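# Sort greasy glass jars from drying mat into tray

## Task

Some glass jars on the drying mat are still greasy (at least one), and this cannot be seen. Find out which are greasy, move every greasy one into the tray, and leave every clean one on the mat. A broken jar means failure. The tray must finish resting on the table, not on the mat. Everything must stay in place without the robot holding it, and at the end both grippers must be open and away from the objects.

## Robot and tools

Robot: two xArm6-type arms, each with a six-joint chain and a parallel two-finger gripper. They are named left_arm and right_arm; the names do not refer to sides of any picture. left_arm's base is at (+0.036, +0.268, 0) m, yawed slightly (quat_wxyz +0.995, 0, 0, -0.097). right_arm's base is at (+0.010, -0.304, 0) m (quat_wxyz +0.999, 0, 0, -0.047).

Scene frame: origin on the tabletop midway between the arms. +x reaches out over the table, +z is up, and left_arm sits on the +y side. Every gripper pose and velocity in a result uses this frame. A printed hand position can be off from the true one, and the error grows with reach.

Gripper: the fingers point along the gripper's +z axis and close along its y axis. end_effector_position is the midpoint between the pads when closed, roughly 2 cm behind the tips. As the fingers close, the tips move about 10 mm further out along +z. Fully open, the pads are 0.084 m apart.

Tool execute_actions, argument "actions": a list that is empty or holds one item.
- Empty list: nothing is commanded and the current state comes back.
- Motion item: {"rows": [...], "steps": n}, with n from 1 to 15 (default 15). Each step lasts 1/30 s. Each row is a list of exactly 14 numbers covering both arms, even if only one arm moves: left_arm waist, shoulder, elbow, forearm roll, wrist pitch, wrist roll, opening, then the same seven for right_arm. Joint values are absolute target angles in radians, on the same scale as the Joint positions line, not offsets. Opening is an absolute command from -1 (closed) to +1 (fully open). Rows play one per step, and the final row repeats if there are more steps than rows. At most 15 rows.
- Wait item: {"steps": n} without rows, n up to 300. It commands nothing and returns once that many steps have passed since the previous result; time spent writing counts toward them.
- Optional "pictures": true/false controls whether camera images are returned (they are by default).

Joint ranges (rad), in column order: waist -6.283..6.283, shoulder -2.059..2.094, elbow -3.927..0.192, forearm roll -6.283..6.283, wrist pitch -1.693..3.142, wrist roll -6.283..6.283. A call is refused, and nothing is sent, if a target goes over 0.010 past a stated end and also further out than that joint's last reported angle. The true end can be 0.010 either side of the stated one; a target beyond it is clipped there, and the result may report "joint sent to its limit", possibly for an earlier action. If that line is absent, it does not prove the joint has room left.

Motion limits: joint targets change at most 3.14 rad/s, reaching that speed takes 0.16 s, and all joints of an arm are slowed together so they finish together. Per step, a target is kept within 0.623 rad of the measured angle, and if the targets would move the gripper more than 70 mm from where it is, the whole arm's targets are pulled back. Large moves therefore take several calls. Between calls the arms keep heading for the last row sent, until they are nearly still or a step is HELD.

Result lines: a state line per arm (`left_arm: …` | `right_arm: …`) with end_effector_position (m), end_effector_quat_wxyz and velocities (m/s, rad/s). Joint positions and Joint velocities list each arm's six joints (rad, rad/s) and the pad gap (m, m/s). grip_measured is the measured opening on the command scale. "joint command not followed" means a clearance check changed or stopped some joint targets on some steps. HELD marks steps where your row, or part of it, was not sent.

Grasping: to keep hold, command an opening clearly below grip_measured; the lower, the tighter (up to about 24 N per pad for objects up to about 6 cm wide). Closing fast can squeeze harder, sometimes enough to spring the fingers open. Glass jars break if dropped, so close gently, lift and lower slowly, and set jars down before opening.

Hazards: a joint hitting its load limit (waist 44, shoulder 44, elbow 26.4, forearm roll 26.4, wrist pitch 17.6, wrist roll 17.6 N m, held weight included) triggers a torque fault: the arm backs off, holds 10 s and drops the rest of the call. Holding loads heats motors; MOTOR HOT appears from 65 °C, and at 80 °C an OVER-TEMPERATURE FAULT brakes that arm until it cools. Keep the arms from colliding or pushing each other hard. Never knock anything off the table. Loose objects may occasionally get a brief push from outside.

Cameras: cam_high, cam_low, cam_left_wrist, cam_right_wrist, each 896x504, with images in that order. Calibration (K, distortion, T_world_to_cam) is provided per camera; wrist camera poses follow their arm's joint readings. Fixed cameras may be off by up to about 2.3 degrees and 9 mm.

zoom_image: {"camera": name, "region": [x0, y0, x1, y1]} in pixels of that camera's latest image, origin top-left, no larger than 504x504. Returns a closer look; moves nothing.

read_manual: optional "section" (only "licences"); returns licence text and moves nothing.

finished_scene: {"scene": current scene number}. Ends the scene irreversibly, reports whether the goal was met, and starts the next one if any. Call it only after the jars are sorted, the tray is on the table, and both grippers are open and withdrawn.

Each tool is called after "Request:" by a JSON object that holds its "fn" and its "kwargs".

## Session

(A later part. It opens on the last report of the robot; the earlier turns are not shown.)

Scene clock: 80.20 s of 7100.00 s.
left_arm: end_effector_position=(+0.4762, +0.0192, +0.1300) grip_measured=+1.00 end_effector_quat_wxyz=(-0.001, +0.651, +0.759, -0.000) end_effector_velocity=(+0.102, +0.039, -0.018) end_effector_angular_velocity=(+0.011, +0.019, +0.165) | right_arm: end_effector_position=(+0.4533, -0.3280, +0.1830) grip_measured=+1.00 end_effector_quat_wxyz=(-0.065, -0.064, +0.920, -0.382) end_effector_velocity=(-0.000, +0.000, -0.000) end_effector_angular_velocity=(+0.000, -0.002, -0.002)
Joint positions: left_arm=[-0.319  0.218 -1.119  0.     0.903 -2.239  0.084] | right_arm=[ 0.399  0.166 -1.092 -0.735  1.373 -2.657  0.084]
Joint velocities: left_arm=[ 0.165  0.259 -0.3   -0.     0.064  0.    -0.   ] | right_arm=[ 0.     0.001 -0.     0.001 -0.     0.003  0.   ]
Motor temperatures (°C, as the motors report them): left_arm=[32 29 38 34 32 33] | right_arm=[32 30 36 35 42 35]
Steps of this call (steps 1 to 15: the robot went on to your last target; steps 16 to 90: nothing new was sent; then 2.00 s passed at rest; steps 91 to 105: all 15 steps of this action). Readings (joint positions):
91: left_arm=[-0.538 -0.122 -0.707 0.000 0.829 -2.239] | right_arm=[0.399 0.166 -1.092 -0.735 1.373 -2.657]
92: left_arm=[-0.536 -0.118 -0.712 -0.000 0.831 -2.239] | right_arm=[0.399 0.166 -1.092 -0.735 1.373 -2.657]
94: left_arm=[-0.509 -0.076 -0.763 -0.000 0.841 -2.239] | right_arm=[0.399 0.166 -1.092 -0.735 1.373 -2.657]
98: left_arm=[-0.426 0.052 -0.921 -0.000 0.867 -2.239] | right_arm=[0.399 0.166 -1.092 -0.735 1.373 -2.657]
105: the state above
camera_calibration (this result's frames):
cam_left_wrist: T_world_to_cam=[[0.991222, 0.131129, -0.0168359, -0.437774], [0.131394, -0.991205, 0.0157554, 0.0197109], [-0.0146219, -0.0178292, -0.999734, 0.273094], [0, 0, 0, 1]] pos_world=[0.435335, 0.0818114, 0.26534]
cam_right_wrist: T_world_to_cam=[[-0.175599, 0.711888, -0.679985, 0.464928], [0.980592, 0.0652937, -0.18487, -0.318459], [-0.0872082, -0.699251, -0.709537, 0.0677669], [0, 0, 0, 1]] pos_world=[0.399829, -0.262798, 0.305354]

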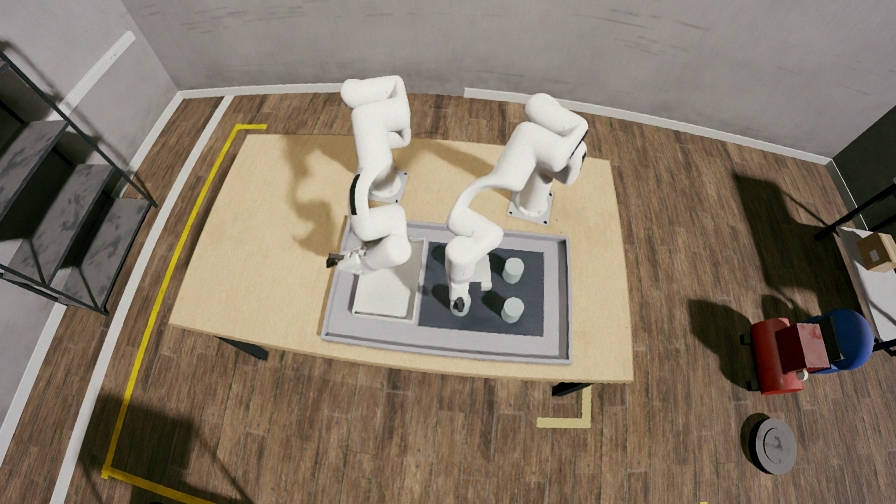

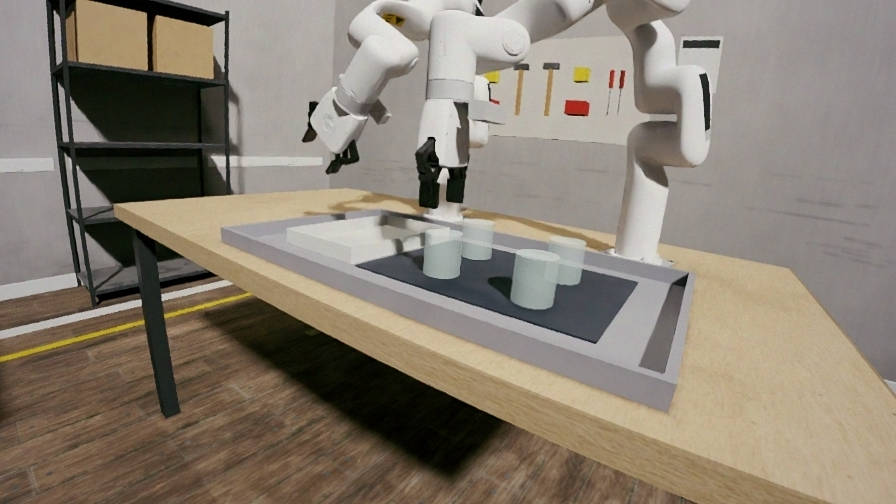

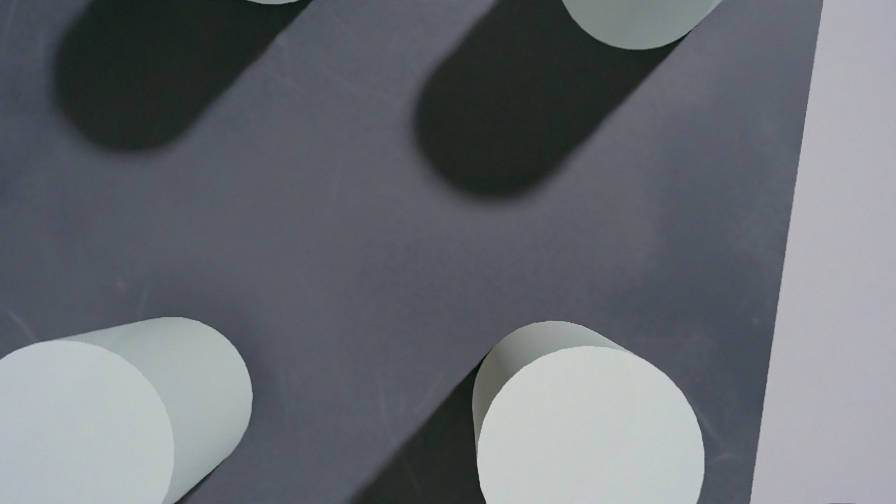

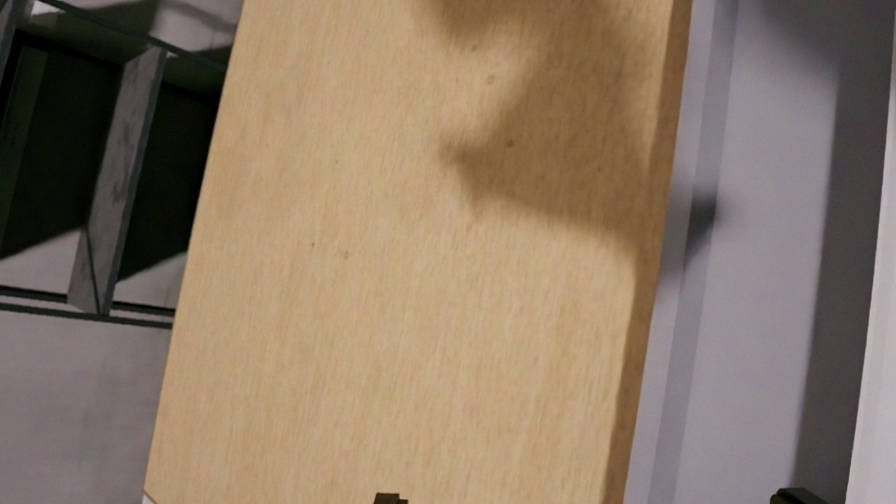

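Request:
{"fn": "execute_actions", "kwargs": {"actions": [{"rows": [[-0.3095,0.398,-1.080,0,0.682,-2.239,1, 0.399,0.166,-1.092,-0.735,1.373,-2.657,1]], "steps": 15}], "pictures": false}}

Request:
{"fn": "execute_actions", "kwargs": {"actions": [{"rows": [[-0.3095,0.398,-1.080,0,0.682,-2.239,0.3, 0.399,0.166,-1.092,-0.735,1.373,-2.657,1]], "steps": 15}], "pictures": false}}

Request:
{"fn": "execute_actions", "kwargs": {"actions": [{"rows": [[-0.3095,0.352,-1.097,0,0.745,-2.239,0.3, 0.399,0.166,-1.092,-0.735,1.373,-2.657,1]], "steps": 15}]}}

Scene clock: 84.23 s of 7100.00 s.
left_arm: end_effector_position=(+0.4847, +0.0202, +0.0422) grip_measured=+1.00 end_effector_quat_wxyz=(+0.002, +0.647, +0.763, +0.000) end_effector_velocity=(+0.008, -0.004, +0.003) end_effector_angular_velocity=(-0.015, -0.027, +0.000) | right_arm: end_effector_position=(+0.4533, -0.3280, +0.1830) grip_measured=+1.00 end_effector_quat_wxyz=(-0.065, -0.064, +0.920, -0.382) end_effector_velocity=(+0.000, +0.000, -0.000) end_effector_angular_velocity=(-0.001, +0.001, +0.003)
Joint positions: left_arm=[-0.309  0.395 -1.082 -0.     0.684 -2.239  0.084] | right_arm=[ 0.399  0.166 -1.092 -0.735  1.373 -2.657  0.084]
Joint velocities: left_arm=[ 0.001  0.    -0.003 -0.    -0.028  0.001 -0.   ] | right_arm=[ 0.001  0.     0.    -0.001 -0.    -0.001 -0.   ]
Motor temperatures (°C, as the motors report them): left_arm=[32 30 39 34 32 33] | right_arm=[32 30 36 35 42 35]
Steps of this call (steps 1 to 30: the robot went on to your last target; steps 31 to 90: nothing new was sent; then 0.53 s passed at rest; steps 91 to 105: all 15 steps of this action). Readings (joint positions):
91: left_arm=[-0.309 0.234 -1.141 -0.000 0.907 -2.239] | right_arm=[0.399 0.166 -1.092 -0.735 1.373 -2.657]
92: left_arm=[-0.309 0.237 -1.141 -0.000 0.901 -2.239] | right_arm=[0.399 0.166 -1.092 -0.735 1.373 -2.657]
94: left_arm=[-0.309 0.268 -1.133 -0.000 0.849 -2.239] | right_arm=[0.399 0.166 -1.092 -0.735 1.373 -2.657]
98: left_arm=[-0.310 0.369 -1.087 0.000 0.731 -2.239] | right_arm=[0.399 0.166 -1.092 -0.735 1.373 -2.657]
105: the state above

Scene clock: 84.73 s of 7100.00 s.
left_arm: end_effector_position=(+0.4840, +0.0205, +0.0407) grip_measured=+0.43 end_effector_quat_wxyz=(+0.001, +0.647, +0.763, +0.000) end_effector_velocity=(-0.000, -0.000, -0.000) end_effector_angular_velocity=(+0.000, +0.000, -0.001) | right_arm: end_effector_position=(+0.4533, -0.3280, +0.1830) grip_measured=+1.00 end_effector_quat_wxyz=(-0.065, -0.064, +0.920, -0.382) end_effector_velocity=(+0.001, -0.000, +0.000) end_effector_angular_velocity=(-0.000, -0.001, +0.000)
Joint positions: left_arm=[-0.31   0.397 -1.081  0.     0.682 -2.239  0.062] | right_arm=[ 0.399  0.166 -1.092 -0.735  1.373 -2.657  0.084]
Joint velocities: left_arm=[-0.001  0.001  0.     0.    -0.    -0.     0.   ] | right_arm=[-0.     0.001 -0.001 -0.001 -0.    -0.    -0.   ]
Motor temperatures (°C, as the motors report them): left_arm=[32 30 39 34 32 33] | right_arm=[32 30 36 35 42 35]
Steps of this call (steps 1 to 15: all 15 steps of this action). Readings (joint positions):
1: left_arm=[-0.309 0.395 -1.082 -0.000 0.683 -2.239] | right_arm=[0.399 0.166 -1.092 -0.735 1.373 -2.657]
2: left_arm=[-0.309 0.396 -1.082 -0.000 0.683 -2.239] | right_arm=[0.399 0.166 -1.092 -0.735 1.373 -2.657]
4: left_arm=[-0.310 0.397 -1.081 -0.000 0.682 -2.239] | right_arm=[0.399 0.166 -1.092 -0.735 1.373 -2.657]
8: left_arm=[-0.310 0.397 -1.081 0.000 0.682 -2.239] | right_arm=[0.399 0.166 -1.092 -0.735 1.373 -2.657]
15: the state above

Scene clock: 85.23 s of 7100.00 s.
left_arm: end_effector_position=(+0.4846, +0.0202, +0.0641) grip_measured=+0.43 end_effector_quat_wxyz=(-0.001, +0.647, +0.763, -0.000) end_effector_velocity=(+0.004, -0.002, +0.006) end_effector_angular_velocity=(-0.006, -0.011, -0.000) | right_arm: end_effector_position=(+0.4533, -0.3280, +0.1830) grip_measured=+1.00 end_effector_quat_wxyz=(-0.065, -0.064, +0.920, -0.382) end_effector_velocity=(+0.000, +0.000, +0.001) end_effector_angular_velocity=(+0.001, -0.002, -0.001)
Joint positions: left_arm=[-0.31   0.353 -1.096 -0.     0.745 -2.239  0.062] | right_arm=[ 0.399  0.166 -1.092 -0.735  1.373 -2.657  0.084]
Joint velocities: left_arm=[-0.    -0.006 -0.008 -0.     0.002  0.     0.   ] | right_arm=[-0.    -0.001 -0.001  0.001 -0.    -0.     0.   ]
Motor temperatures (°C, as the motors report them): left_arm=[32 30 39 34 32 33] | right_arm=[32 30 36 35 42 35]
Steps of this call (steps 1 to 15: all 15 steps of this action). Readings (joint positions):
1: left_arm=[-0.310 0.397 -1.081 0.000 0.682 -2.239] | right_arm=[0.399 0.166 -1.092 -0.735 1.373 -2.657]
2: left_arm=[-0.309 0.395 -1.081 0.000 0.687 -2.239] | right_arm=[0.399 0.166 -1.092 -0.735 1.373 -2.657]
4: left_arm=[-0.310 0.379 -1.084 -0.000 0.714 -2.239] | right_arm=[0.399 0.166 -1.092 -0.735 1.373 -2.657]
8: left_arm=[-0.309 0.354 -1.098 -0.000 0.739 -2.239] | right_arm=[0.399 0.166 -1.092 -0.735 1.373 -2.657]
15: the state above
camera_calibration (this result's frames):
cam_left_wrist: T_world_to_cam=[[0.989887, 0.140807, -0.0172389, -0.446824], [0.141076, -0.989877, 0.0155325, 0.0159164], [-0.0148773, -0.0178074, -0.999731, 0.207444], [0, 0, 0, 1]] pos_world=[0.443146, 0.0823651, 0.199438]
cam_right_wrist: T_world_to_cam=[[-0.175599, 0.711888, -0.679985, 0.464928], [0.980592, 0.0652936, -0.18487, -0.318459], [-0.0872081, -0.699251, -0.709537, 0.067767], [0, 0, 0, 1]] pos_world=[0.399829, -0.262798, 0.305354]

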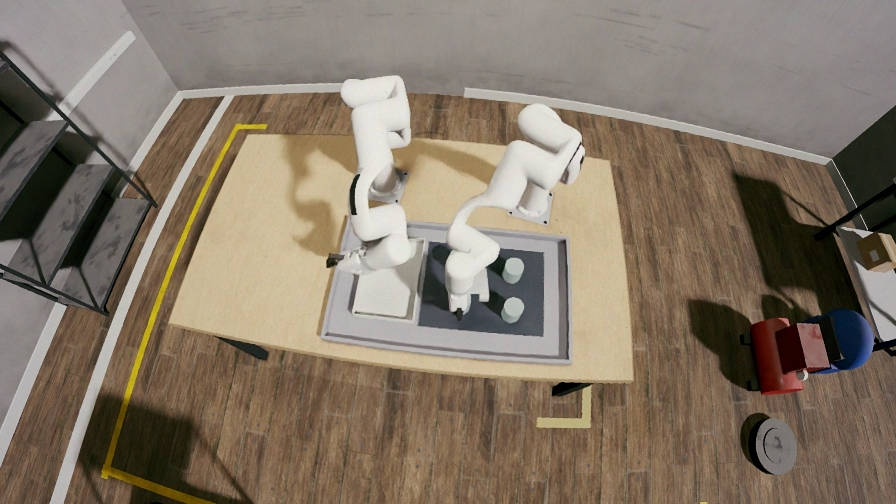

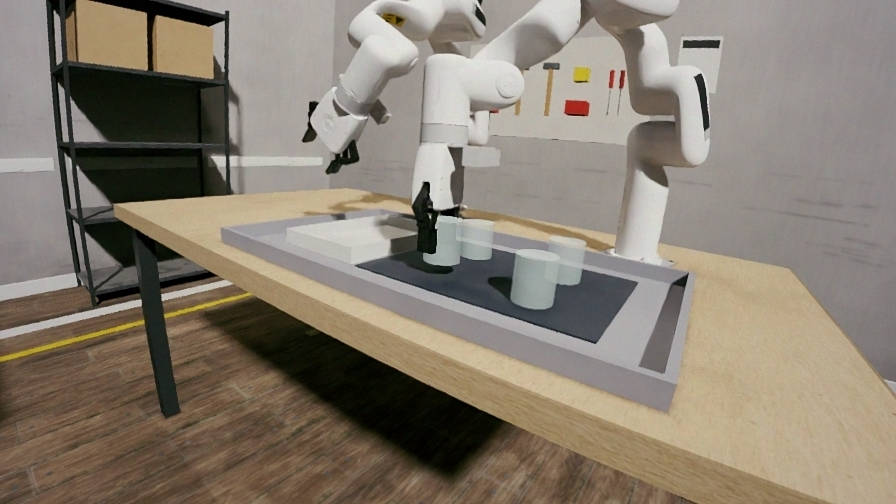

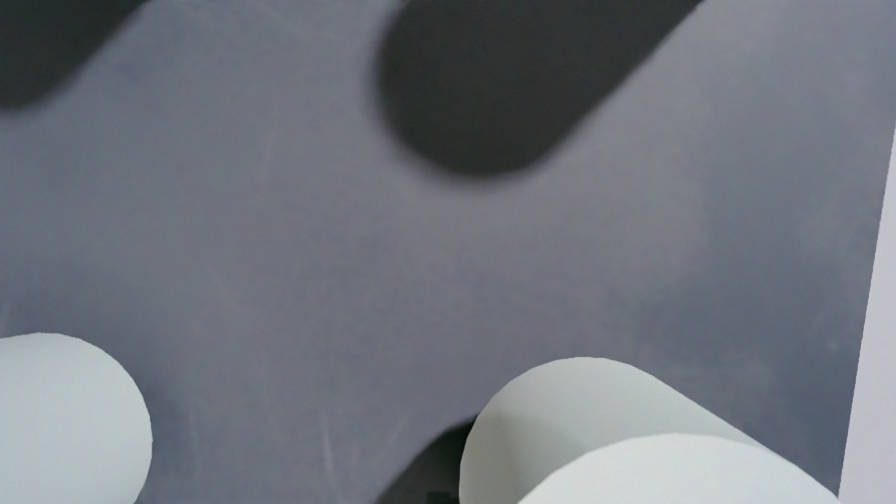

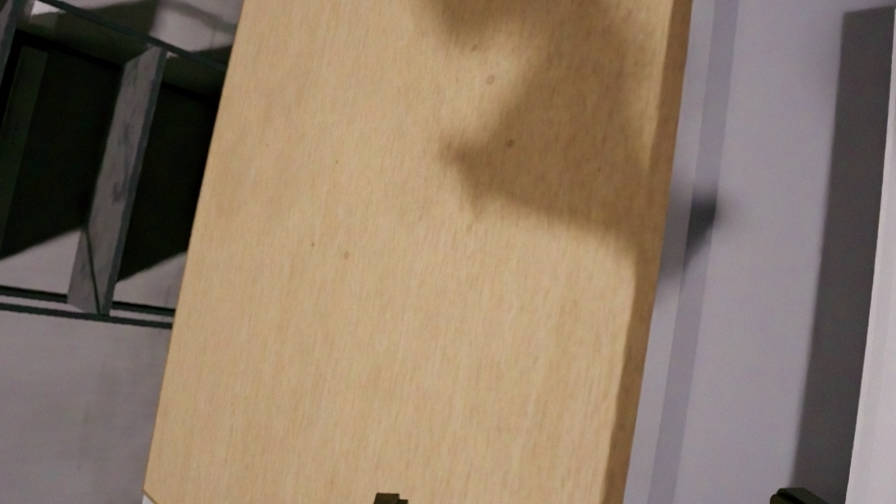

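Request:
{"fn": "execute_actions", "kwargs": {"actions": [{"steps": 45}], "pictures": true}}

Scene clock: 88.13 s of 7100.00 s.
left_arm: end_effector_position=(+0.4851, +0.0199, +0.0649) grip_measured=+0.43 end_effector_quat_wxyz=(+0.000, +0.647, +0.763, -0.000) end_effector_velocity=(+0.000, +0.000, -0.000) end_effector_angular_velocity=(+0.000, +0.000, -0.000) | right_arm: end_effector_position=(+0.4533, -0.3280, +0.1830) grip_measured=+1.00 end_effector_quat_wxyz=(-0.065, -0.064, +0.920, -0.382) end_effector_velocity=(-0.000, +0.000, -0.000) end_effector_angular_velocity=(+0.000, -0.000, -0.001)
Joint positions: left_arm=[-0.31   0.352 -1.097 -0.     0.745 -2.239  0.062] | right_arm=[ 0.399  0.166 -1.092 -0.735  1.373 -2.657  0.084]
Joint velocities: left_arm=[ 0.001  0.     0.     0.     0.     0.001 -0.   ] | right_arm=[ 0.001  0.001 -0.     0.001 -0.     0.002 -0.   ]
Motor temperatures (°C, as the motors report them): left_arm=[32 30 39 34 32 33] | right_arm=[32 30 36 35 42 35]
Steps of this call (steps 1 to 15: the robot went on to your last target; steps 16 to 87: nothing new was sent). Readings (joint positions):
1: left_arm=[-0.310 0.353 -1.096 -0.000 0.745 -2.239] | right_arm=[0.399 0.166 -1.092 -0.735 1.373 -2.657]
2: left_arm=[-0.310 0.353 -1.097 -0.000 0.745 -2.239] | right_arm=[0.399 0.166 -1.092 -0.735 1.373 -2.657]
4: left_arm=[-0.310 0.352 -1.097 -0.000 0.745 -2.239] | right_arm=[0.399 0.166 -1.092 -0.735 1.373 -2.657]
8: left_arm=[-0.310 0.352 -1.097 -0.000 0.745 -2.239] | right_arm=[0.399 0.166 -1.092 -0.735 1.373 -2.657]
87: the state above
All arms were judged still, so your last target was given up. Only a new action makes them travel on or press farther. Fingers that are still opening or closing keep moving.
camera_calibration (this result's frames):
cam_left_wrist: T_world_to_cam=[[0.989911, 0.140797, -0.0158719, -0.447353], [0.141056, -0.989863, 0.0165608, 0.0155154], [-0.0133793, -0.0186326, -0.999737, 0.207539], [0, 0, 0, 1]] pos_world=[0.443428, 0.0822112, 0.200127]
cam_right_wrist: T_world_to_cam=[[-0.175599, 0.711888, -0.679985, 0.464928], [0.980592, 0.0652936, -0.18487, -0.318459], [-0.0872082, -0.699251, -0.709537, 0.067767], [0, 0, 0, 1]] pos_world=[0.399829, -0.262798, 0.305354]

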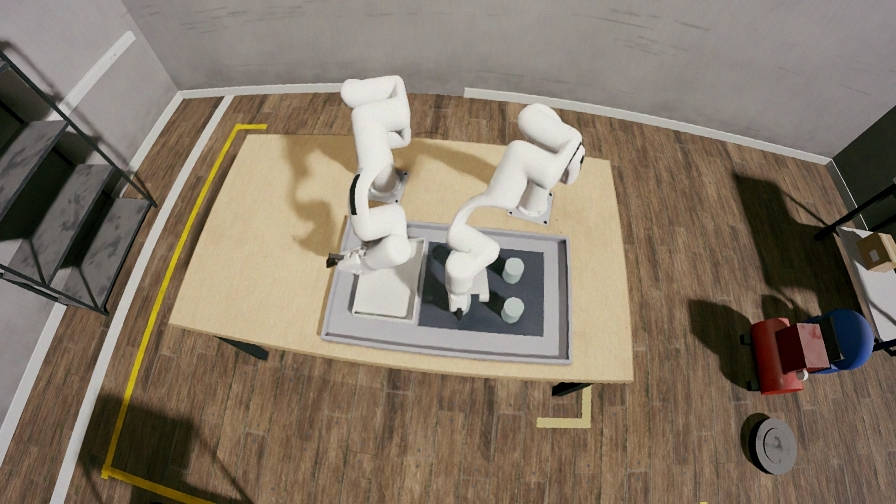

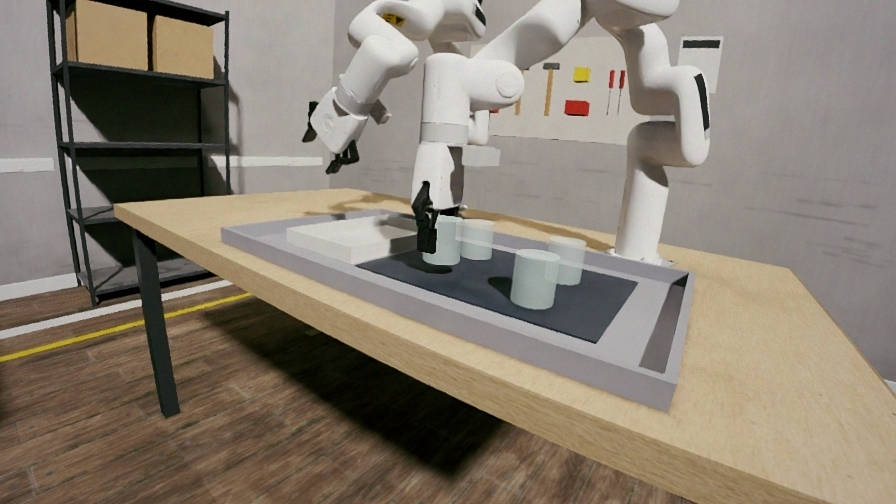

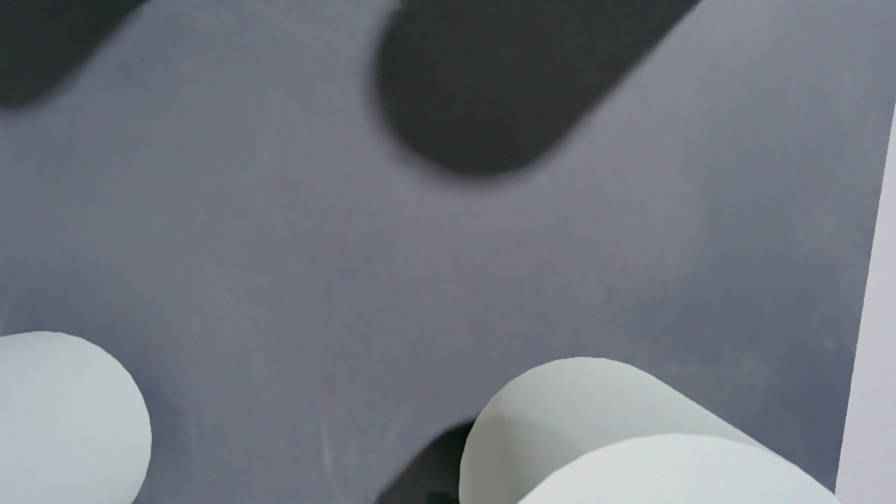

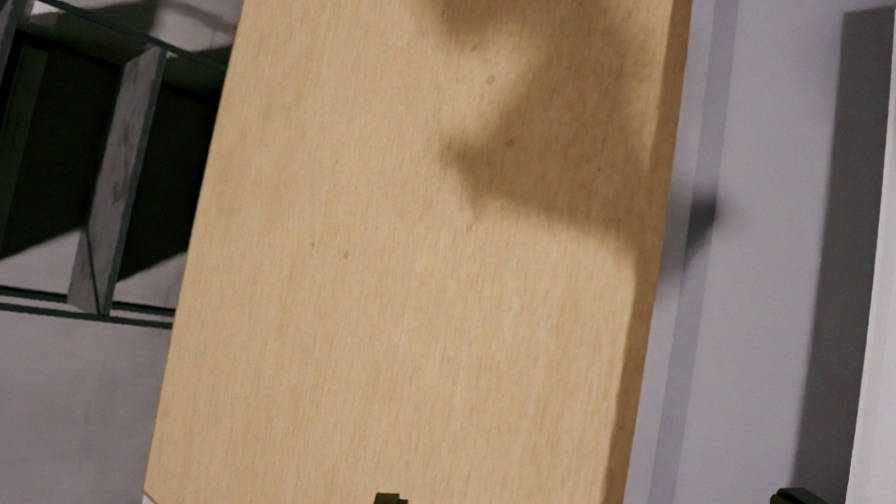

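Request:
{"fn": "execute_actions", "kwargs": {"actions": [{"rows": [[-0.3095,0.396,-1.081,0,0.685,-2.239,0.3, 0.399,0.166,-1.092,-0.735,1.373,-2.657,1]], "steps": 15}], "pictures": false}}

Request:
{"fn": "execute_actions", "kwargs": {"actions": [{"rows": [[-0.3095,0.396,-1.081,0,0.685,-2.239,1, 0.399,0.166,-1.092,-0.735,1.373,-2.657,1]], "steps": 10}], "pictures": false}}

Request:
{"fn": "execute_actions", "kwargs": {"actions": [{"rows": [[-0.3095,0.234,-1.1415,0,0.9076,-2.239,1, 0.399,0.166,-1.092,-0.735,1.373,-2.657,1]], "steps": 15}], "pictures": false}}

Request:
{"fn": "execute_actions", "kwargs": {"actions": [{"rows": [[0.0385,0.085,-0.945,0,0.861,-2.239,1, 0.399,0.166,-1.092,-0.735,1.373,-2.657,1]], "steps": 15}], "pictures": false}}

Request:
{"fn": "execute_actions", "kwargs": {"actions": [{"steps": 15}]}}

Scene clock: 100.73 s of 7100.00 s.
left_arm: end_effector_position=(+0.4838, +0.0206, +0.0415) grip_measured=+0.43 end_effector_quat_wxyz=(+0.000, +0.647, +0.763, +0.000) end_effector_velocity=(-0.002, +0.001, -0.003) end_effector_angular_velocity=(+0.002, +0.004, +0.001) | right_arm: end_effector_position=(+0.4533, -0.3280, +0.1830) grip_measured=+1.00 end_effector_quat_wxyz=(-0.065, -0.064, +0.920, -0.382) end_effector_velocity=(-0.000, +0.000, +0.000) end_effector_angular_velocity=(-0.001, +0.001, +0.002)
Joint positions: left_arm=[-0.31   0.396 -1.081 -0.     0.685 -2.239  0.062] | right_arm=[ 0.399  0.166 -1.092 -0.735  1.373 -2.657  0.084]
Joint velocities: left_arm=[ 0.     0.004  0.004  0.    -0.002 -0.001  0.   ] | right_arm=[ 0.001 -0.     0.    -0.001  0.    -0.001 -0.   ]
Motor temperatures (°C, as the motors report them): left_arm=[32 30 39 34 32 33] | right_arm=[32 30 36 35 42 35]
Steps of this call (steps 1 to 90: nothing new was sent; then 9.10 s passed at rest; steps 91 to 105: all 15 steps of this action). Readings (joint positions):
91: left_arm=[-0.309 0.352 -1.097 -0.000 0.745 -2.239] | right_arm=[0.399 0.166 -1.092 -0.735 1.373 -2.657]
92: left_arm=[-0.309 0.354 -1.096 -0.000 0.739 -2.239] | right_arm=[0.399 0.166 -1.092 -0.735 1.373 -2.657]
94: left_arm=[-0.309 0.371 -1.092 -0.000 0.715 -2.239] | right_arm=[0.399 0.166 -1.092 -0.735 1.373 -2.657]
98: left_arm=[-0.310 0.395 -1.080 0.000 0.691 -2.239] | right_arm=[0.399 0.166 -1.092 -0.735 1.373 -2.657]
105: the state above

Scene clock: 101.07 s of 7100.00 s.
left_arm: end_effector_position=(+0.4837, +0.0207, +0.0413) grip_measured=+0.99 end_effector_quat_wxyz=(+0.000, +0.647, +0.763, +0.000) end_effector_velocity=(-0.001, +0.000, -0.001) end_effector_angular_velocity=(+0.002, +0.003, -0.001) | right_arm: end_effector_position=(+0.4533, -0.3280, +0.1830) grip_measured=+1.00 end_effector_quat_wxyz=(-0.065, -0.064, +0.920, -0.382) end_effector_velocity=(-0.000, +0.000, -0.001) end_effector_angular_velocity=(-0.000, +0.001, -0.000)
Joint positions: left_arm=[-0.309  0.396 -1.081  0.     0.685 -2.239  0.084] | right_arm=[ 0.399  0.166 -1.092 -0.735  1.373 -2.657  0.084]
Joint velocities: left_arm=[-0.001  0.001  0.002 -0.     0.     0.     0.004] | right_arm=[ 0.001  0.002 -0.     0.001  0.     0.001 -0.   ]
Motor temperatures (°C, as the motors report them): left_arm=[32 30 39 34 32 33] | right_arm=[32 30 36 35 42 35]
Steps of this call (steps 1 to 10: all 10 steps of this action). Readings (joint positions):
1: left_arm=[-0.310 0.396 -1.081 -0.000 0.685 -2.239] | right_arm=[0.399 0.166 -1.092 -0.735 1.373 -2.657]
2: left_arm=[-0.310 0.396 -1.081 -0.000 0.685 -2.239] | right_arm=[0.399 0.166 -1.092 -0.735 1.373 -2.657]
4: left_arm=[-0.310 0.396 -1.081 0.000 0.685 -2.239] | right_arm=[0.399 0.166 -1.092 -0.735 1.373 -2.657]
8: left_arm=[-0.309 0.396 -1.081 0.000 0.685 -2.239] | right_arm=[0.399 0.166 -1.092 -0.735 1.373 -2.657]
10: the state above

Scene clock: 101.57 s of 7100.00 s.
left_arm: end_effector_position=(+0.4824, +0.0214, +0.1276) grip_measured=+1.00 end_effector_quat_wxyz=(-0.002, +0.647, +0.763, -0.000) end_effector_velocity=(-0.006, +0.003, -0.001) end_effector_angular_velocity=(+0.012, +0.022, -0.002) | right_arm: end_effector_position=(+0.4533, -0.3280, +0.1830) grip_measured=+1.00 end_effector_quat_wxyz=(-0.065, -0.064, +0.920, -0.382) end_effector_velocity=(+0.001, -0.000, +0.001) end_effector_angular_velocity=(-0.000, -0.002, +0.001)
Joint positions: left_arm=[-0.31   0.237 -1.139  0.     0.906 -2.239  0.084] | right_arm=[ 0.399  0.166 -1.092 -0.735  1.373 -2.657  0.084]
Joint velocities: left_arm=[-0.001 -0.001  0.    -0.     0.026  0.001  0.   ] | right_arm=[-0.001 -0.002 -0.001 -0.002 -0.    -0.001  0.   ]
Motor temperatures (°C, as the motors report them): left_arm=[32 30 39 34 32 33] | right_arm=[32 30 36 35 42 35]
Steps of this call (steps 1 to 15: all 15 steps of this action). Readings (joint positions):
1: left_arm=[-0.309 0.396 -1.081 0.000 0.685 -2.239] | right_arm=[0.399 0.166 -1.092 -0.735 1.373 -2.657]
2: left_arm=[-0.310 0.394 -1.082 0.000 0.691 -2.239] | right_arm=[0.399 0.166 -1.092 -0.735 1.373 -2.657]
4: left_arm=[-0.310 0.364 -1.089 0.000 0.742 -2.239] | right_arm=[0.399 0.166 -1.092 -0.735 1.373 -2.657]
8: left_arm=[-0.309 0.262 -1.135 -0.000 0.860 -2.239] | right_arm=[0.399 0.166 -1.092 -0.735 1.373 -2.657]
15: the state above

Scene clock: 102.07 s of 7100.00 s.
left_arm: end_effector_position=(+0.4948, +0.1845, +0.1298) grip_measured=+1.00 end_effector_quat_wxyz=(-0.001, +0.515, +0.857, -0.000) end_effector_velocity=(-0.020, +0.177, -0.000) end_effector_angular_velocity=(-0.000, -0.002, +0.364) | right_arm: end_effector_position=(+0.4533, -0.3280, +0.1830) grip_measured=+1.00 end_effector_quat_wxyz=(-0.065, -0.064, +0.920, -0.382) end_effector_velocity=(-0.000, +0.000, -0.001) end_effector_angular_velocity=(+0.000, +0.002, -0.000)
Joint positions: left_arm=[ 0.015  0.096 -0.959  0.     0.865 -2.239  0.084] | right_arm=[ 0.399  0.166 -1.092 -0.735  1.373 -2.657  0.084]
Joint velocities: left_arm=[ 0.365 -0.159  0.203 -0.    -0.046  0.001  0.   ] | right_arm=[ 0.     0.002 -0.001  0.001  0.    -0.    -0.   ]
Motor temperatures (°C, as the motors report them): left_arm=[32 30 39 34 32 33] | right_arm=[32 30 36 35 42 35]
Steps of this call (steps 1 to 15: all 15 steps of this action). Readings (joint positions):
1: left_arm=[-0.309 0.237 -1.139 0.000 0.907 -2.239] | right_arm=[0.399 0.166 -1.092 -0.735 1.373 -2.657]
2: left_arm=[-0.306 0.234 -1.137 -0.000 0.905 -2.239] | right_arm=[0.399 0.166 -1.092 -0.735 1.373 -2.657]
4: left_arm=[-0.264 0.215 -1.112 -0.000 0.899 -2.239] | right_arm=[0.399 0.166 -1.092 -0.735 1.373 -2.657]
8: left_arm=[-0.152 0.168 -1.052 0.000 0.886 -2.239] | right_arm=[0.399 0.166 -1.092 -0.735 1.373 -2.657]
15: the state above

Scene clock: 102.57 s of 7100.00 s.
left_arm: end_effector_position=(+0.4932, +0.1957, +0.1296) grip_measured=+1.00 end_effector_quat_wxyz=(-0.000, +0.505, +0.863, -0.000) end_effector_velocity=(+0.000, +0.002, +0.000) end_effector_angular_velocity=(-0.000, -0.001, +0.003) | right_arm: end_effector_position=(+0.4533, -0.3280, +0.1830) grip_measured=+1.00 end_effector_quat_wxyz=(-0.065, -0.064, +0.920, -0.382) end_effector_velocity=(-0.000, -0.000, -0.000) end_effector_angular_velocity=(-0.000, +0.001, -0.000)
Joint positions: left_arm=[ 0.038  0.085 -0.945 -0.     0.861 -2.239  0.084] | right_arm=[ 0.399  0.166 -1.092 -0.735  1.373 -2.657  0.084]
Joint velocities: left_arm=[ 0.004 -0.002  0.001  0.     0.     0.001 -0.   ] | right_arm=[-0.     0.    -0.    -0.     0.001 -0.     0.   ]
Motor temperatures (°C, as the motors report them): left_arm=[32 30 39 34 32 33] | right_arm=[32 30 36 35 42 35]
Steps of this call (steps 1 to 15: the robot went on to your last target). Readings (joint positions):
1: left_arm=[0.024 0.092 -0.954 0.000 0.863 -2.239] | right_arm=[0.399 0.166 -1.092 -0.735 1.373 -2.657]
2: left_arm=[0.030 0.089 -0.950 0.000 0.863 -2.239] | right_arm=[0.399 0.166 -1.092 -0.735 1.373 -2.657]
4: left_arm=[0.034 0.087 -0.947 -0.000 0.862 -2.239] | right_arm=[0.399 0.166 -1.092 -0.735 1.373 -2.657]
8: left_arm=[0.037 0.086 -0.946 -0.000 0.861 -2.239] | right_arm=[0.399 0.166 -1.092 -0.735 1.373 -2.657]
15: the state above
camera_calibration (this result's frames):
cam_left_wrist: T_world_to_cam=[[0.882783, 0.469484, -0.0167133, -0.490466], [0.469725, -0.882669, 0.0159365, 0.00426844], [-0.00727036, -0.0219191, -0.999733, 0.273243], [0, 0, 0, 1]] pos_world=[0.432957, 0.240023, 0.264905]
cam_right_wrist: T_world_to_cam=[[-0.175599, 0.711888, -0.679985, 0.464928], [0.980592, 0.0652937, -0.18487, -0.318459], [-0.0872082, -0.699251, -0.709537, 0.0677671], [0, 0, 0, 1]] pos_world=[0.399829, -0.262798, 0.305354]

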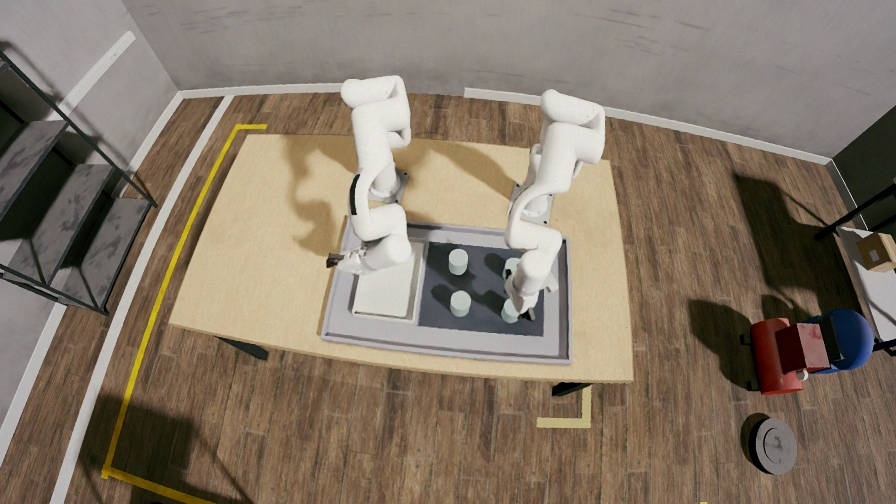

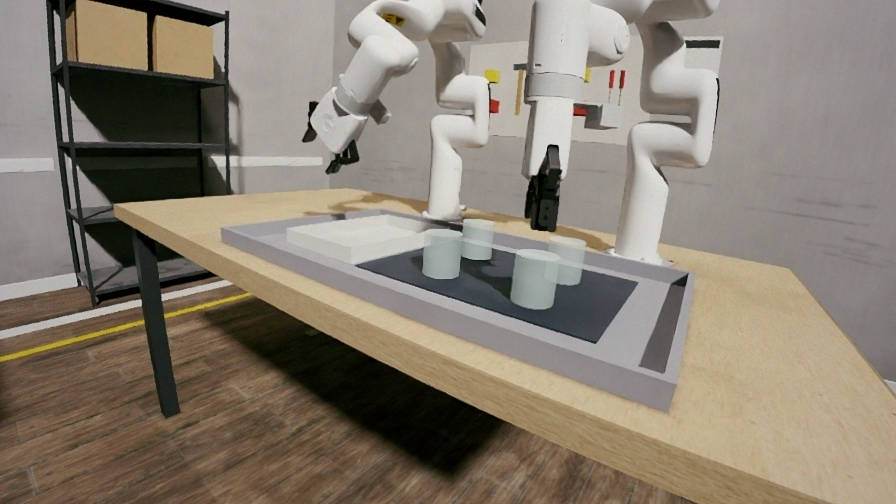

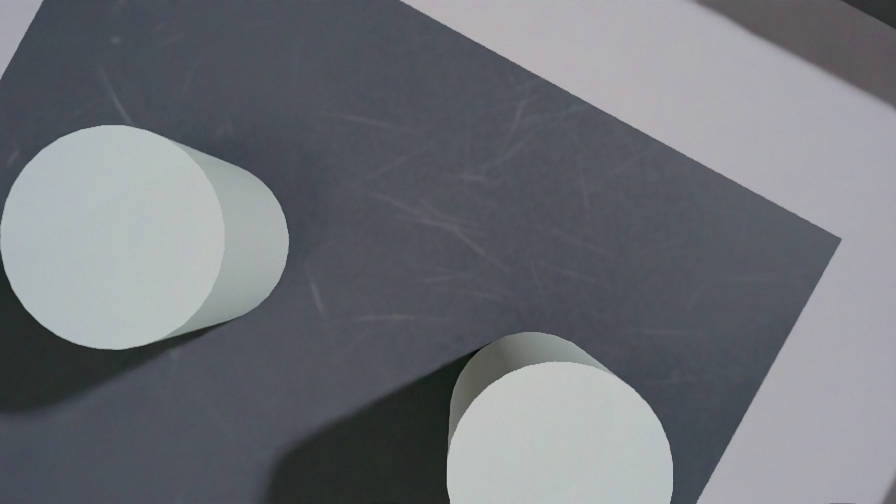

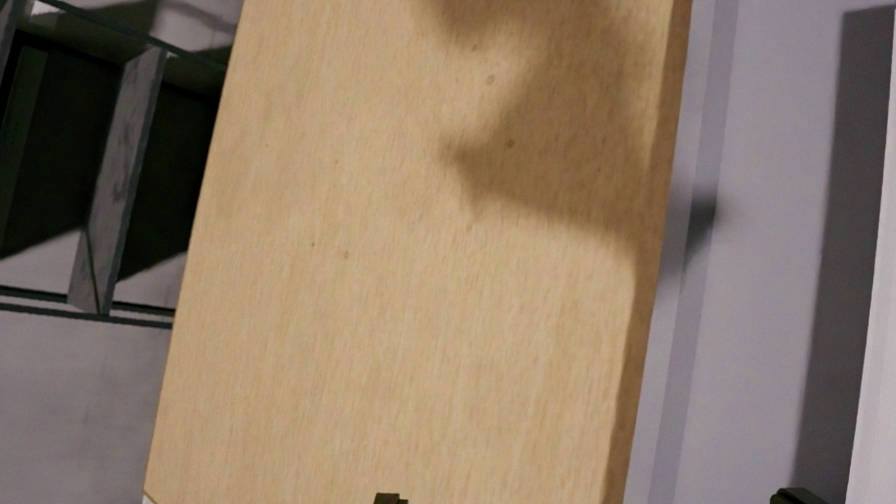

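Request:
{"fn": "execute_actions", "kwargs": {"actions": [{"rows": [[0.0385,0.269,-0.882,0,0.613,-2.239,1, 0.399,0.166,-1.092,-0.735,1.373,-2.657,1]], "steps": 15}], "pictures": false}}

Request:
{"fn": "execute_actions", "kwargs": {"actions": [{"rows": [[0.0385,0.269,-0.882,0,0.613,-2.239,0.3, 0.399,0.166,-1.092,-0.735,1.373,-2.657,1]], "steps": 15}], "pictures": false}}

Request:
{"fn": "execute_actions", "kwargs": {"actions": [{"rows": [[0.0385,0.217,-0.900,0,0.682,-2.239,0.3, 0.399,0.166,-1.092,-0.735,1.373,-2.657,1]], "steps": 15}], "pictures": false}}

Request:
{"fn": "execute_actions", "kwargs": {"actions": [{"steps": 30}]}}

Scene clock: 109.87 s of 7100.00 s.
left_arm: end_effector_position=(+0.4947, +0.1957, +0.0419) grip_measured=+1.00 end_effector_quat_wxyz=(+0.001, +0.505, +0.863, +0.001) end_effector_velocity=(+0.009, -0.001, +0.002) end_effector_angular_velocity=(-0.005, -0.031, +0.000) | right_arm: end_effector_position=(+0.4533, -0.3280, +0.1830) grip_measured=+1.00 end_effector_quat_wxyz=(-0.065, -0.064, +0.920, -0.382) end_effector_velocity=(-0.001, +0.001, -0.001) end_effector_angular_velocity=(+0.000, +0.003, +0.001)
Joint positions: left_arm=[ 0.039  0.266 -0.884 -0.     0.615 -2.239  0.084] | right_arm=[ 0.399  0.166 -1.092 -0.735  1.373 -2.657  0.084]
Joint velocities: left_arm=[ 0.     0.004 -0.003 -0.    -0.032  0.    -0.   ] | right_arm=[ 0.001  0.001  0.001  0.001  0.    -0.    -0.   ]
Motor temperatures (°C, as the motors report them): left_arm=[32 30 39 34 32 33] | right_arm=[32 30 36 35 42 35]
Steps of this call (steps 1 to 15: the robot went on to your last target; steps 16 to 90: nothing new was sent; then 3.80 s passed at rest; steps 91 to 105: all 15 steps of this action). Readings (joint positions):
91: left_arm=[0.039 0.085 -0.945 -0.000 0.861 -2.239] | right_arm=[0.399 0.166 -1.092 -0.735 1.373 -2.657]
92: left_arm=[0.039 0.088 -0.944 -0.000 0.855 -2.239] | right_arm=[0.399 0.166 -1.092 -0.735 1.373 -2.657]
94: left_arm=[0.039 0.121 -0.937 -0.000 0.800 -2.239] | right_arm=[0.399 0.166 -1.092 -0.735 1.373 -2.657]
98: left_arm=[0.038 0.234 -0.891 0.000 0.669 -2.239] | right_arm=[0.399 0.166 -1.092 -0.735 1.373 -2.657]
105: the state above

Scene clock: 110.37 s of 7100.00 s.
left_arm: end_effector_position=(+0.4941, +0.1958, +0.0407) grip_measured=+0.43 end_effector_quat_wxyz=(+0.001, +0.505, +0.863, +0.000) end_effector_velocity=(-0.000, +0.000, -0.000) end_effector_angular_velocity=(+0.000, +0.000, +0.001) | right_arm: end_effector_position=(+0.4533, -0.3280, +0.1830) grip_measured=+1.00 end_effector_quat_wxyz=(-0.065, -0.064, +0.920, -0.382) end_effector_velocity=(+0.000, +0.000, +0.000) end_effector_angular_velocity=(+0.000, -0.001, +0.001)
Joint positions: left_arm=[ 0.039  0.268 -0.883  0.     0.613 -2.239  0.062] | right_arm=[ 0.399  0.166 -1.092 -0.735  1.373 -2.657  0.084]
Joint velocities: left_arm=[ 0.001  0.     0.    -0.    -0.     0.     0.   ] | right_arm=[ 0.    -0.    -0.001 -0.     0.    -0.001 -0.   ]
Motor temperatures (°C, as the motors report them): left_arm=[32 30 39 34 32 33] | right_arm=[32 30 36 35 42 35]
Steps of this call (steps 1 to 15: all 15 steps of this action). Readings (joint positions):
1: left_arm=[0.039 0.266 -0.884 -0.000 0.614 -2.239] | right_arm=[0.399 0.166 -1.092 -0.735 1.373 -2.657]
2: left_arm=[0.039 0.267 -0.884 -0.000 0.614 -2.239] | right_arm=[0.399 0.166 -1.092 -0.735 1.373 -2.657]
4: left_arm=[0.038 0.268 -0.883 -0.000 0.613 -2.239] | right_arm=[0.399 0.166 -1.092 -0.735 1.373 -2.657]
8: left_arm=[0.039 0.268 -0.883 0.000 0.613 -2.239] | right_arm=[0.399 0.166 -1.092 -0.735 1.373 -2.657]
15: the state above

Scene clock: 110.87 s of 7100.00 s.
left_arm: end_effector_position=(+0.4954, +0.1956, +0.0645) grip_measured=+0.43 end_effector_quat_wxyz=(-0.000, +0.505, +0.863, -0.000) end_effector_velocity=(+0.004, -0.001, +0.004) end_effector_angular_velocity=(-0.002, -0.009, +0.002) | right_arm: end_effector_position=(+0.4533, -0.3280, +0.1830) grip_measured=+1.00 end_effector_quat_wxyz=(-0.065, -0.064, +0.920, -0.382) end_effector_velocity=(+0.000, -0.000, +0.000) end_effector_angular_velocity=(-0.001, -0.000, +0.001)
Joint positions: left_arm=[ 0.038  0.218 -0.899 -0.     0.682 -2.239  0.062] | right_arm=[ 0.399  0.166 -1.092 -0.735  1.373 -2.657  0.084]
Joint velocities: left_arm=[-0.001 -0.004 -0.007 -0.     0.002 -0.002 -0.   ] | right_arm=[ 0.    -0.001  0.001 -0.002  0.    -0.    -0.   ]
Motor temperatures (°C, as the motors report them): left_arm=[32 30 39 34 32 33] | right_arm=[32 30 36 35 42 35]
Steps of this call (steps 1 to 15: all 15 steps of this action). Readings (joint positions):
1: left_arm=[0.039 0.268 -0.883 0.000 0.613 -2.239] | right_arm=[0.399 0.166 -1.092 -0.735 1.373 -2.657]
2: left_arm=[0.039 0.266 -0.883 0.000 0.618 -2.239] | right_arm=[0.399 0.166 -1.092 -0.735 1.373 -2.657]
4: left_arm=[0.038 0.248 -0.886 -0.000 0.647 -2.239] | right_arm=[0.399 0.166 -1.092 -0.735 1.373 -2.657]
8: left_arm=[0.039 0.220 -0.901 -0.000 0.675 -2.239] | right_arm=[0.399 0.166 -1.092 -0.735 1.373 -2.657]
15: the state above

Scene clock: 111.87 s of 7100.00 s.
left_arm: end_effector_position=(+0.4959, +0.1955, +0.0651) grip_measured=+0.43 end_effector_quat_wxyz=(+0.000, +0.505, +0.863, +0.000) end_effector_velocity=(-0.000, +0.000, -0.001) end_effector_angular_velocity=(+0.000, +0.001, +0.000) | right_arm: end_effector_position=(+0.4533, -0.3280, +0.1830) grip_measured=+1.00 end_effector_quat_wxyz=(-0.065, -0.064, +0.920, -0.382) end_effector_velocity=(+0.000, -0.000, +0.001) end_effector_angular_velocity=(+0.000, -0.003, -0.001)
Joint positions: left_arm=[ 0.039  0.217 -0.9   -0.     0.682 -2.239  0.062] | right_arm=[ 0.399  0.166 -1.092 -0.735  1.373 -2.657  0.084]
Joint velocities: left_arm=[ 0.001  0.001 -0.     0.    -0.     0.    -0.   ] | right_arm=[-0.001 -0.001 -0.    -0.     0.     0.002 -0.   ]
Motor temperatures (°C, as the motors report them): left_arm=[32 30 39 34 32 33] | right_arm=[32 30 36 35 42 35]
Steps of this call (steps 1 to 15: the robot went on to your last target; steps 16 to 30: nothing new was sent). Readings (joint positions):
1: left_arm=[0.038 0.218 -0.899 -0.000 0.682 -2.239] | right_arm=[0.399 0.166 -1.092 -0.735 1.373 -2.657]
2: left_arm=[0.038 0.218 -0.900 -0.000 0.682 -2.239] | right_arm=[0.399 0.166 -1.092 -0.735 1.373 -2.657]
4: left_arm=[0.038 0.217 -0.900 -0.000 0.682 -2.239] | right_arm=[0.399 0.166 -1.092 -0.735 1.373 -2.657]
8: left_arm=[0.038 0.217 -0.900 -0.000 0.682 -2.239] | right_arm=[0.399 0.166 -1.092 -0.735 1.373 -2.657]
30: the state above
All arms were judged still, so your last target was given up. Only a new action makes them travel on or press farther. Fingers that are still opening or closing keep moving.
camera_calibration (this result's frames):
cam_left_wrist: T_world_to_cam=[[0.882573, 0.469933, -0.0150752, -0.493907], [0.470146, -0.882422, 0.0171611, 0.00355222], [-0.00523814, -0.0222335, -0.999739, 0.207861], [0, 0, 0, 1]] pos_world=[0.435328, 0.239859, 0.2003]
cam_right_wrist: T_world_to_cam=[[-0.175599, 0.711888, -0.679985, 0.464928], [0.980592, 0.0652936, -0.18487, -0.318459], [-0.0872081, -0.699251, -0.709537, 0.0677671], [0, 0, 0, 1]] pos_world=[0.399829, -0.262797, 0.305354]

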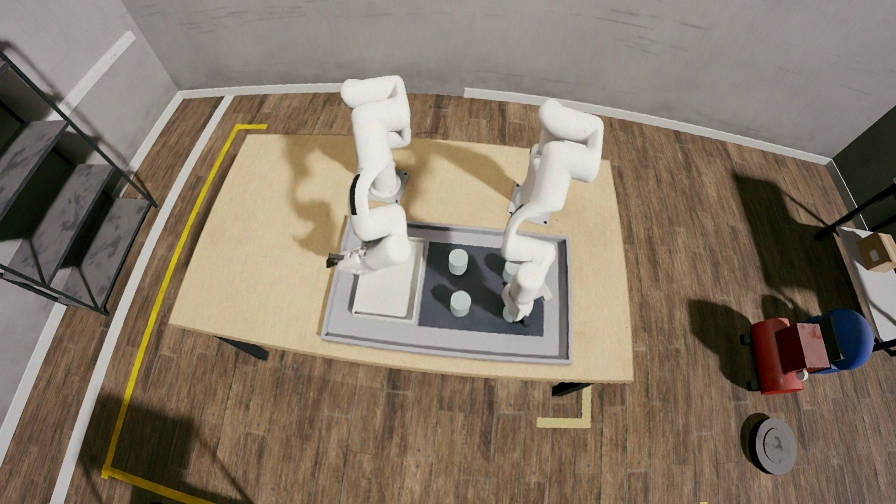

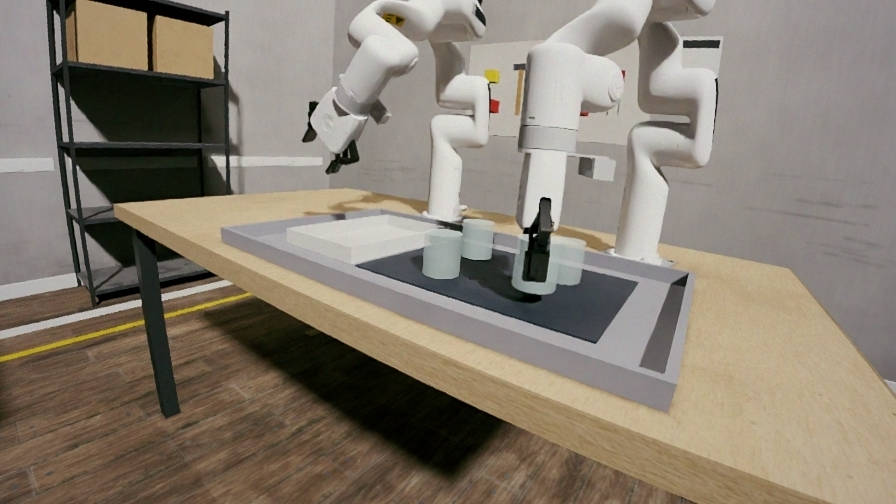

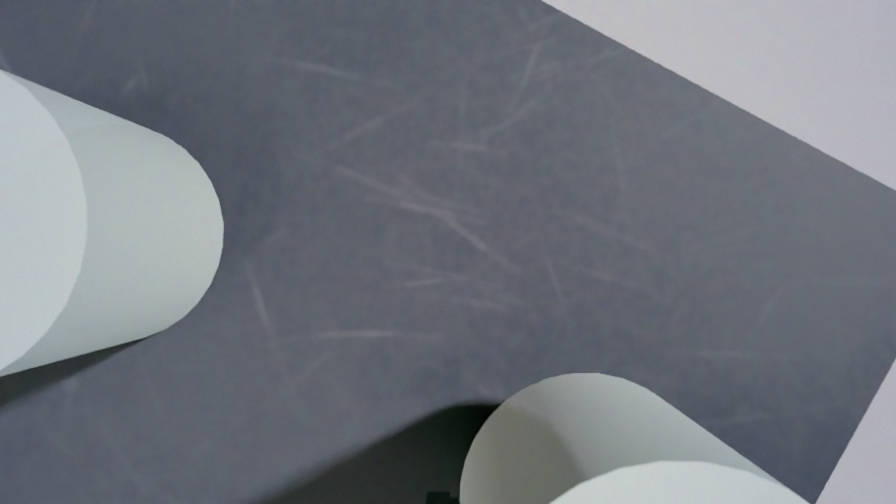

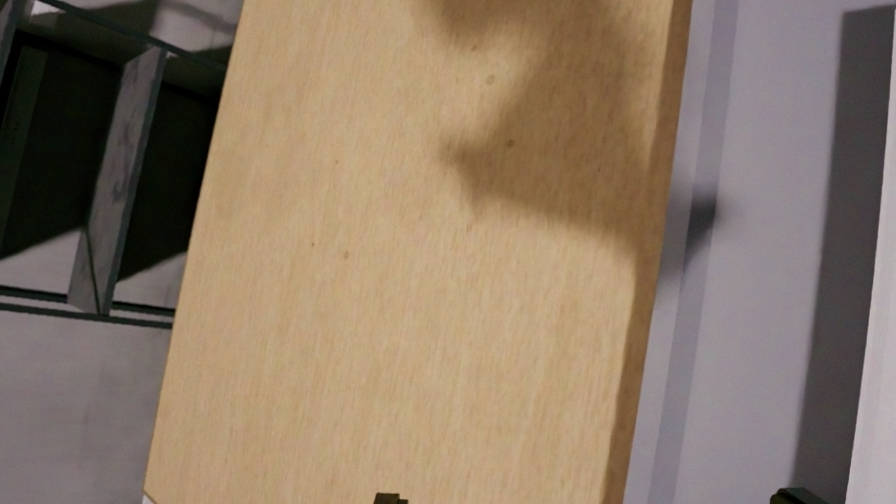

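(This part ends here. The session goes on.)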